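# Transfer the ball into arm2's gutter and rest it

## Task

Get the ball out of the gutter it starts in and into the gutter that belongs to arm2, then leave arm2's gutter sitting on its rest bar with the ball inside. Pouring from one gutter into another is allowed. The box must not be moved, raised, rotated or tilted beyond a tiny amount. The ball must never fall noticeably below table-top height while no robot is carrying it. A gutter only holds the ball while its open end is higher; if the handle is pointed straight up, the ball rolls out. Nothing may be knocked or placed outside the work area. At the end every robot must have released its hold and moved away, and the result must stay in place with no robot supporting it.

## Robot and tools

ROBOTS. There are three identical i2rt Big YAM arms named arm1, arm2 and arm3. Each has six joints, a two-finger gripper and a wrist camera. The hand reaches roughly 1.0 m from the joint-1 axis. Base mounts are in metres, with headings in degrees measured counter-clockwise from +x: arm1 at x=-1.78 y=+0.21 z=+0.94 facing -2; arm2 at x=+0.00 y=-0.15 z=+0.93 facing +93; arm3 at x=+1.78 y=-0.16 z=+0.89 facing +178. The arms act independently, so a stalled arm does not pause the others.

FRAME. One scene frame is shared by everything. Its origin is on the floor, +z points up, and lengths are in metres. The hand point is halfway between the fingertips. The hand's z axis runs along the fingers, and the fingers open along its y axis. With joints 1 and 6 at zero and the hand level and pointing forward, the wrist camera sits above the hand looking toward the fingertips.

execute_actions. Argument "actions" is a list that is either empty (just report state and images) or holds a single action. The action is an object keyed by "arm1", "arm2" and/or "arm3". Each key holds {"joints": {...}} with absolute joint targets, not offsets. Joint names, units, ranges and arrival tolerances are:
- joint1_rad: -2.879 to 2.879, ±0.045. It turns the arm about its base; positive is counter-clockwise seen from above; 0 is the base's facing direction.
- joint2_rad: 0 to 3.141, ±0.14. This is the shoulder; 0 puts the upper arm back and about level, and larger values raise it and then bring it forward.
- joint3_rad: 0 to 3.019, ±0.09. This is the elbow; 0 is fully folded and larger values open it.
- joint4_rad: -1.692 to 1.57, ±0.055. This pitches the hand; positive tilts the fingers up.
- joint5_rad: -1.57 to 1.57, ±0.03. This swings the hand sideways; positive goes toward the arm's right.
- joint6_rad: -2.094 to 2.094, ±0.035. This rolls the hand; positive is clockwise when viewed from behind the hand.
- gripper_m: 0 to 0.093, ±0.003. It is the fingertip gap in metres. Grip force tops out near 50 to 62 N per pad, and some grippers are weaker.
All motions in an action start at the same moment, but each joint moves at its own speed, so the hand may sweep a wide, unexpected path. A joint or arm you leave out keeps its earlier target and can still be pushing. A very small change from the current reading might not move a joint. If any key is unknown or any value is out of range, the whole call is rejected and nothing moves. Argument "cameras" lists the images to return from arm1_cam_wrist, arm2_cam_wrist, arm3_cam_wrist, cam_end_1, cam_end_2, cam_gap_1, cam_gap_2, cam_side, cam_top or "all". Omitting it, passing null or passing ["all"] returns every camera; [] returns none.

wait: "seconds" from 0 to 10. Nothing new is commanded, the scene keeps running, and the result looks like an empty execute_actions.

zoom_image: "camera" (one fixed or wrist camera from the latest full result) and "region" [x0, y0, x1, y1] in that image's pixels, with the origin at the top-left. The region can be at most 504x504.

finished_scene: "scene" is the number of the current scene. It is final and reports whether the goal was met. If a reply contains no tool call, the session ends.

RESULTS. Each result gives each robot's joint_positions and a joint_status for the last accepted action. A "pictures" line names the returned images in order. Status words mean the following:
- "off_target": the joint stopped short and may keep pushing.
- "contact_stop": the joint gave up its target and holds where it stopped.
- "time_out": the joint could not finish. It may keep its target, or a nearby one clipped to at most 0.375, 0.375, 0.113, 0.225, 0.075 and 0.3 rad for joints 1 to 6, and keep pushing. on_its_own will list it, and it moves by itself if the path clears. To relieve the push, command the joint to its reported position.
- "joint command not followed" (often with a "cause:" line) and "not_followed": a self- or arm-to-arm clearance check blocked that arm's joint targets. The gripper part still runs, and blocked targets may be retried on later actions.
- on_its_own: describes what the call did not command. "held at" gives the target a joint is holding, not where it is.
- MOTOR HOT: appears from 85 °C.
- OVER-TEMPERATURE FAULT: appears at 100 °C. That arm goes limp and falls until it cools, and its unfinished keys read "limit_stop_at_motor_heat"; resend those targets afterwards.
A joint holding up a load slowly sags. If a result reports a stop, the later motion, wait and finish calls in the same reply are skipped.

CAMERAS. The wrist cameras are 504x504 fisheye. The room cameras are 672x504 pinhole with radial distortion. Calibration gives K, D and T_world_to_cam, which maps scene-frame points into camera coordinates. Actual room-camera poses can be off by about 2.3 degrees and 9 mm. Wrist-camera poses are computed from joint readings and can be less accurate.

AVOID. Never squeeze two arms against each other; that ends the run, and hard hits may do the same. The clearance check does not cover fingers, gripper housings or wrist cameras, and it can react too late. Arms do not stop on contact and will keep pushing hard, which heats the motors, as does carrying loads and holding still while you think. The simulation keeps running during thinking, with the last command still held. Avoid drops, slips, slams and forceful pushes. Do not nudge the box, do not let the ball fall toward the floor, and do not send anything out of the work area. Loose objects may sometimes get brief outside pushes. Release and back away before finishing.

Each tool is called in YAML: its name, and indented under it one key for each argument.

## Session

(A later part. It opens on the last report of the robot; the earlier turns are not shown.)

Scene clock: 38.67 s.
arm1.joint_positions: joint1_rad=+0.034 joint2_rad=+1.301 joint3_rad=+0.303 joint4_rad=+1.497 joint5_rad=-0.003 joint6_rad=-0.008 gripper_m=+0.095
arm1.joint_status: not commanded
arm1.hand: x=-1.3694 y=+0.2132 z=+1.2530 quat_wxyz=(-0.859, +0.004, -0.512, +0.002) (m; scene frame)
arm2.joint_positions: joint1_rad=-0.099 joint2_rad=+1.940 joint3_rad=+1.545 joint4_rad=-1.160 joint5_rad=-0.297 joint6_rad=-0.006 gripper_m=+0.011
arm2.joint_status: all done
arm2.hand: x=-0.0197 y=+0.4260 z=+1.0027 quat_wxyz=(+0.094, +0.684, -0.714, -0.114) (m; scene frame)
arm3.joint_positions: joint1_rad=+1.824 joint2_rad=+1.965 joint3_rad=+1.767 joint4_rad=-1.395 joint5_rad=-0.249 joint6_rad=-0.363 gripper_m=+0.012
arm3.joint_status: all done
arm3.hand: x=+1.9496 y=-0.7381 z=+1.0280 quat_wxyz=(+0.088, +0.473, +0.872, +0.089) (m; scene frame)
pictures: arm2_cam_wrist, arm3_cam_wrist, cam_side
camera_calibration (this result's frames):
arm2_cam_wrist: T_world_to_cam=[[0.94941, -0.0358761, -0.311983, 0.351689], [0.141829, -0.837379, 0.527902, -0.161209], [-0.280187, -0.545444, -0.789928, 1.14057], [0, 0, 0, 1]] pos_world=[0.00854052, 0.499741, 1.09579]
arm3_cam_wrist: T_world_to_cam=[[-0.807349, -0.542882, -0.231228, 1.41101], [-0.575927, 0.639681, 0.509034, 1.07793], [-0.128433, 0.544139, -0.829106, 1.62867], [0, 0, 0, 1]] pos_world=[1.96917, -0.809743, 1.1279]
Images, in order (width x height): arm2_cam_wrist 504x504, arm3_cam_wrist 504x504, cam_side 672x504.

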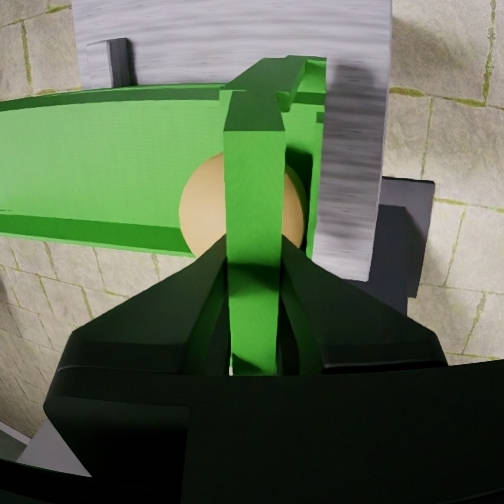

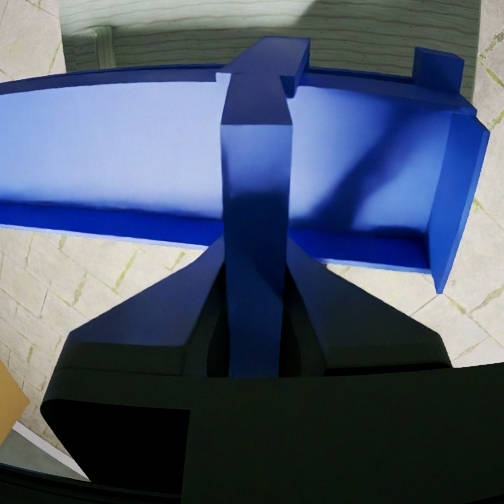

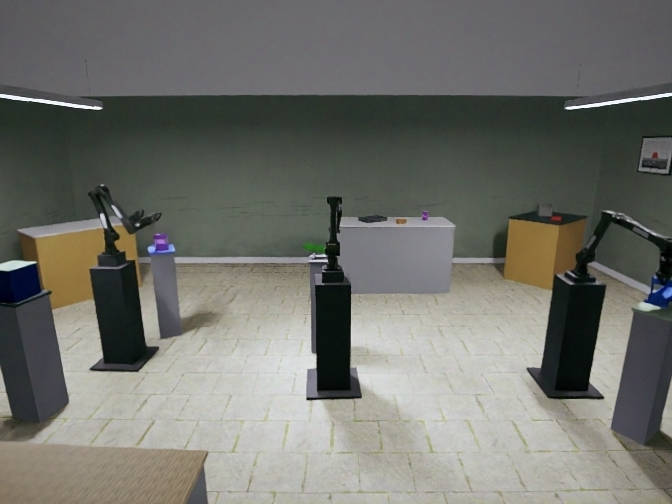

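execute_actions:
  actions:
    - {"arm2":{"joints":{"joint1_rad":-0.085,"joint2_rad":1.97,"joint3_rad":1.51,"joint4_rad":-1.075,"joint5_rad":-0.225}},"arm3":{"joints":{"joint1_rad":1.84,"joint2_rad":2.0,"joint3_rad":1.725,"joint4_rad":-1.295,"joint5_rad":-0.22}}}
  cameras: ["arm2_cam_wrist","arm3_cam_wrist"]

execute_actions:
  actions:
    - {"arm2":{"joints":{"gripper_m":0.045}},"arm3":{"joints":{"gripper_m":0.045}}}
  cameras: ["arm2_cam_wrist","arm3_cam_wrist"]

execute_actions:
  actions:
    - {"arm2":{"joints":{"gripper_m":0.09,"joint2_rad":1.6,"joint3_rad":1.65,"joint4_rad":-1.4}},"arm3":{"joints":{"gripper_m":0.09,"joint2_rad":1.65,"joint3_rad":1.85,"joint4_rad":-1.55}}}
  cameras: ["arm2_cam_wrist","arm3_cam_wrist","cam_side"]

Scene clock: 39.80 s.
arm1.joint_positions: joint1_rad=+0.034 joint2_rad=+1.301 joint3_rad=+0.303 joint4_rad=+1.497 joint5_rad=-0.003 joint6_rad=-0.008 gripper_m=+0.095
arm1.joint_status: not commanded
arm1.hand: x=-1.3694 y=+0.2132 z=+1.2530 quat_wxyz=(-0.859, +0.004, -0.512, +0.002) (m; scene frame)
arm2.joint_positions: joint1_rad=-0.098 joint2_rad=+1.974 joint3_rad=+1.511 joint4_rad=-1.085 joint5_rad=-0.224 joint6_rad=-0.006 gripper_m=+0.011
arm2.joint_status: all done
arm2.hand: x=-0.0086 y=+0.4276 z=+0.9691 quat_wxyz=(+0.067, +0.688, -0.717, -0.091) (m; scene frame)
arm3.joint_positions: joint1_rad=+1.835 joint2_rad=+2.007 joint3_rad=+1.716 joint4_rad=-1.310 joint5_rad=-0.219 joint6_rad=-0.363 gripper_m=+0.012
arm3.joint_status: all done
arm3.hand: x=+1.9518 y=-0.7401 z=+0.9834 quat_wxyz=(+0.074, +0.469, +0.876, +0.083) (m; scene frame)
pictures: arm2_cam_wrist, arm3_cam_wrist
camera_calibration (this result's frames):
arm2_cam_wrist: T_world_to_cam=[[0.969693, -0.034378, -0.241896, 0.262319], [0.103422, -0.839225, 0.533859, -0.148991], [-0.221358, -0.542697, -0.810235, 1.13703], [0, 0, 0, 1]] pos_world=[0.0127317, 0.501046, 1.06426]
arm3_cam_wrist: T_world_to_cam=[[-0.807362, -0.552416, -0.20737, 1.37094], [-0.567903, 0.632088, 0.527211, 1.06409], [-0.160164, 0.543416, -0.824043, 1.64948], [0, 0, 0, 1]] pos_world=[1.97533, -0.811621, 1.08254]
Images, in order (width x height): arm2_cam_wrist 504x504, arm3_cam_wrist 504x504.

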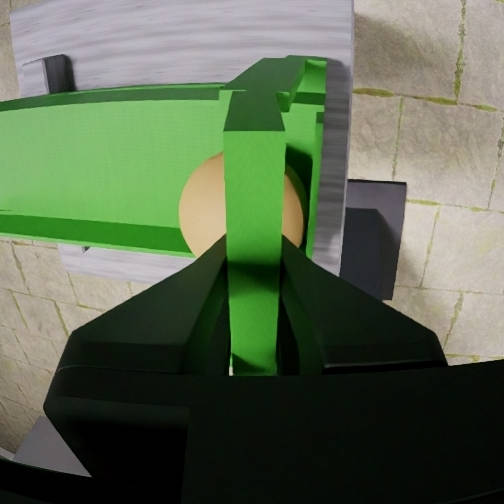

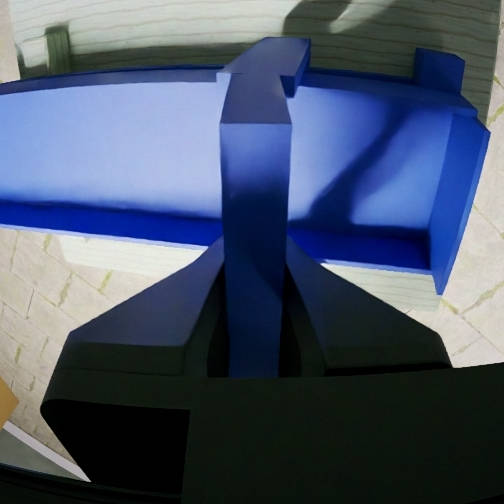

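Scene clock: 40.40 s.
arm1.joint_positions: joint1_rad=+0.034 joint2_rad=+1.301 joint3_rad=+0.303 joint4_rad=+1.497 joint5_rad=-0.003 joint6_rad=-0.008 gripper_m=+0.095
arm1.joint_status: not commanded
arm1.hand: x=-1.3694 y=+0.2132 z=+1.2530 quat_wxyz=(-0.859, +0.004, -0.512, +0.002) (m; scene frame)
arm2.joint_positions: joint1_rad=-0.097 joint2_rad=+1.974 joint3_rad=+1.511 joint4_rad=-1.085 joint5_rad=-0.224 joint6_rad=-0.006 gripper_m=+0.045
arm2.joint_status: all done
arm2.hand: x=-0.0087 y=+0.4276 z=+0.9693 quat_wxyz=(+0.066, +0.688, -0.717, -0.090) (m; scene frame)
arm3.joint_positions: joint1_rad=+1.835 joint2_rad=+2.007 joint3_rad=+1.716 joint4_rad=-1.310 joint5_rad=-0.219 joint6_rad=-0.363 gripper_m=+0.045
arm3.joint_status: all done
arm3.hand: x=+1.9518 y=-0.7401 z=+0.9834 quat_wxyz=(+0.074, +0.469, +0.876, +0.083) (m; scene frame)
pictures: arm2_cam_wrist, arm3_cam_wrist
camera_calibration (this result's frames):
arm2_cam_wrist: T_world_to_cam=[[0.969894, -0.0339457, -0.241149, 0.261547], [0.103307, -0.83937, 0.533653, -0.148798], [-0.220528, -0.542499, -0.810593, 1.13745], [0, 0, 0, 1]] pos_world=[0.0125382, 0.501045, 1.06448]
arm3_cam_wrist: T_world_to_cam=[[-0.807362, -0.552416, -0.20737, 1.37094], [-0.567903, 0.632088, 0.527211, 1.06409], [-0.160164, 0.543416, -0.824043, 1.64948], [0, 0, 0, 1]] pos_world=[1.97533, -0.811621, 1.08254]
Images, in order (width x height): arm2_cam_wrist 504x504, arm3_cam_wrist 504x504.

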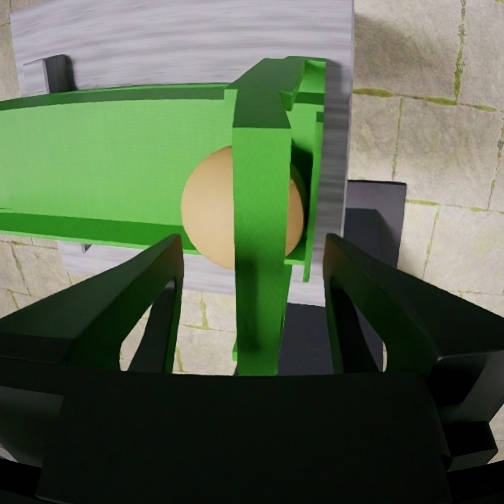

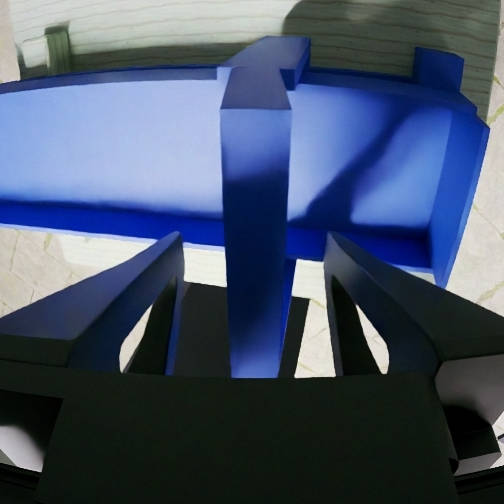

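Scene clock: 41.93 s.
arm1.joint_positions: joint1_rad=+0.034 joint2_rad=+1.301 joint3_rad=+0.303 joint4_rad=+1.497 joint5_rad=-0.003 joint6_rad=-0.008 gripper_m=+0.095
arm1.joint_status: not commanded
arm1.hand: x=-1.3694 y=+0.2132 z=+1.2530 quat_wxyz=(-0.859, +0.004, -0.512, +0.002) (m; scene frame)
arm2.joint_positions: joint1_rad=-0.097 joint2_rad=+1.607 joint3_rad=+1.636 joint4_rad=-1.392 joint5_rad=-0.224 joint6_rad=-0.006 gripper_m=+0.090
arm2.joint_status: all done
arm2.hand: x=-0.0111 y=+0.3814 z=+1.2097 quat_wxyz=(-0.001, +0.692, -0.706, -0.153) (m; scene frame)
arm3.joint_positions: joint1_rad=+1.835 joint2_rad=+1.648 joint3_rad=+1.833 joint4_rad=-1.535 joint5_rad=-0.219 joint6_rad=-0.363 gripper_m=+0.090
arm3.joint_status: all done
arm3.hand: x=+1.9391 y=-0.6862 z=+1.2265 quat_wxyz=(+0.155, +0.454, +0.877, -0.011) (m; scene frame)
pictures: arm2_cam_wrist, arm3_cam_wrist, cam_side
camera_calibration (this result's frames):
arm2_cam_wrist: T_world_to_cam=[[0.972096, 0.0101555, -0.234364, 0.295375], [0.0992394, -0.923063, 0.371628, -0.0878109], [-0.212559, -0.384516, -0.898313, 1.35265], [0, 0, 0, 1]] pos_world=[0.0090995, 0.436061, 1.31696]
arm3_cam_wrist: T_world_to_cam=[[-0.798378, -0.591497, -0.112799, 1.28069], [-0.592017, 0.73681, 0.326537, 1.25935], [-0.110035, 0.327479, -0.938429, 1.71346], [0, 0, 0, 1]] pos_world=[1.95657, -0.731498, 1.34119]
Images, in order (width x height): arm2_cam_wrist 504x504, arm3_cam_wrist 504x504, cam_side 672x504.

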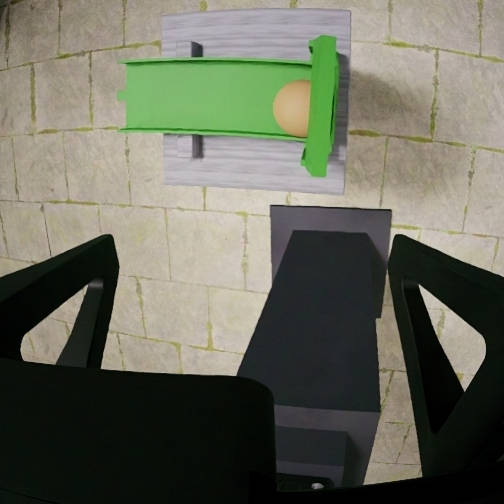

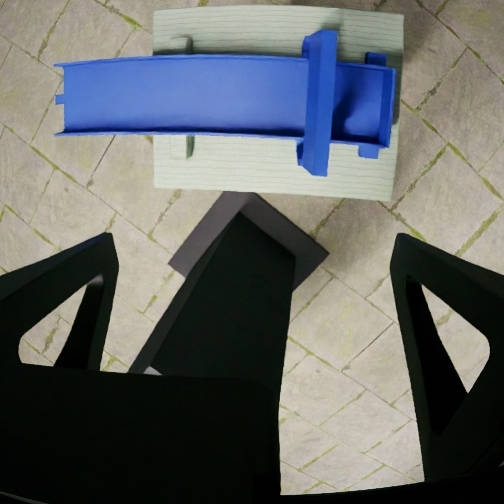

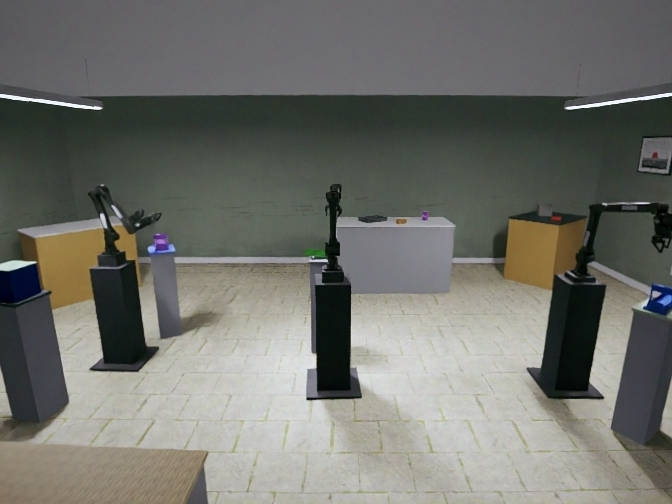

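finished_scene:
  scene: 1

The scene is finished: the task was done.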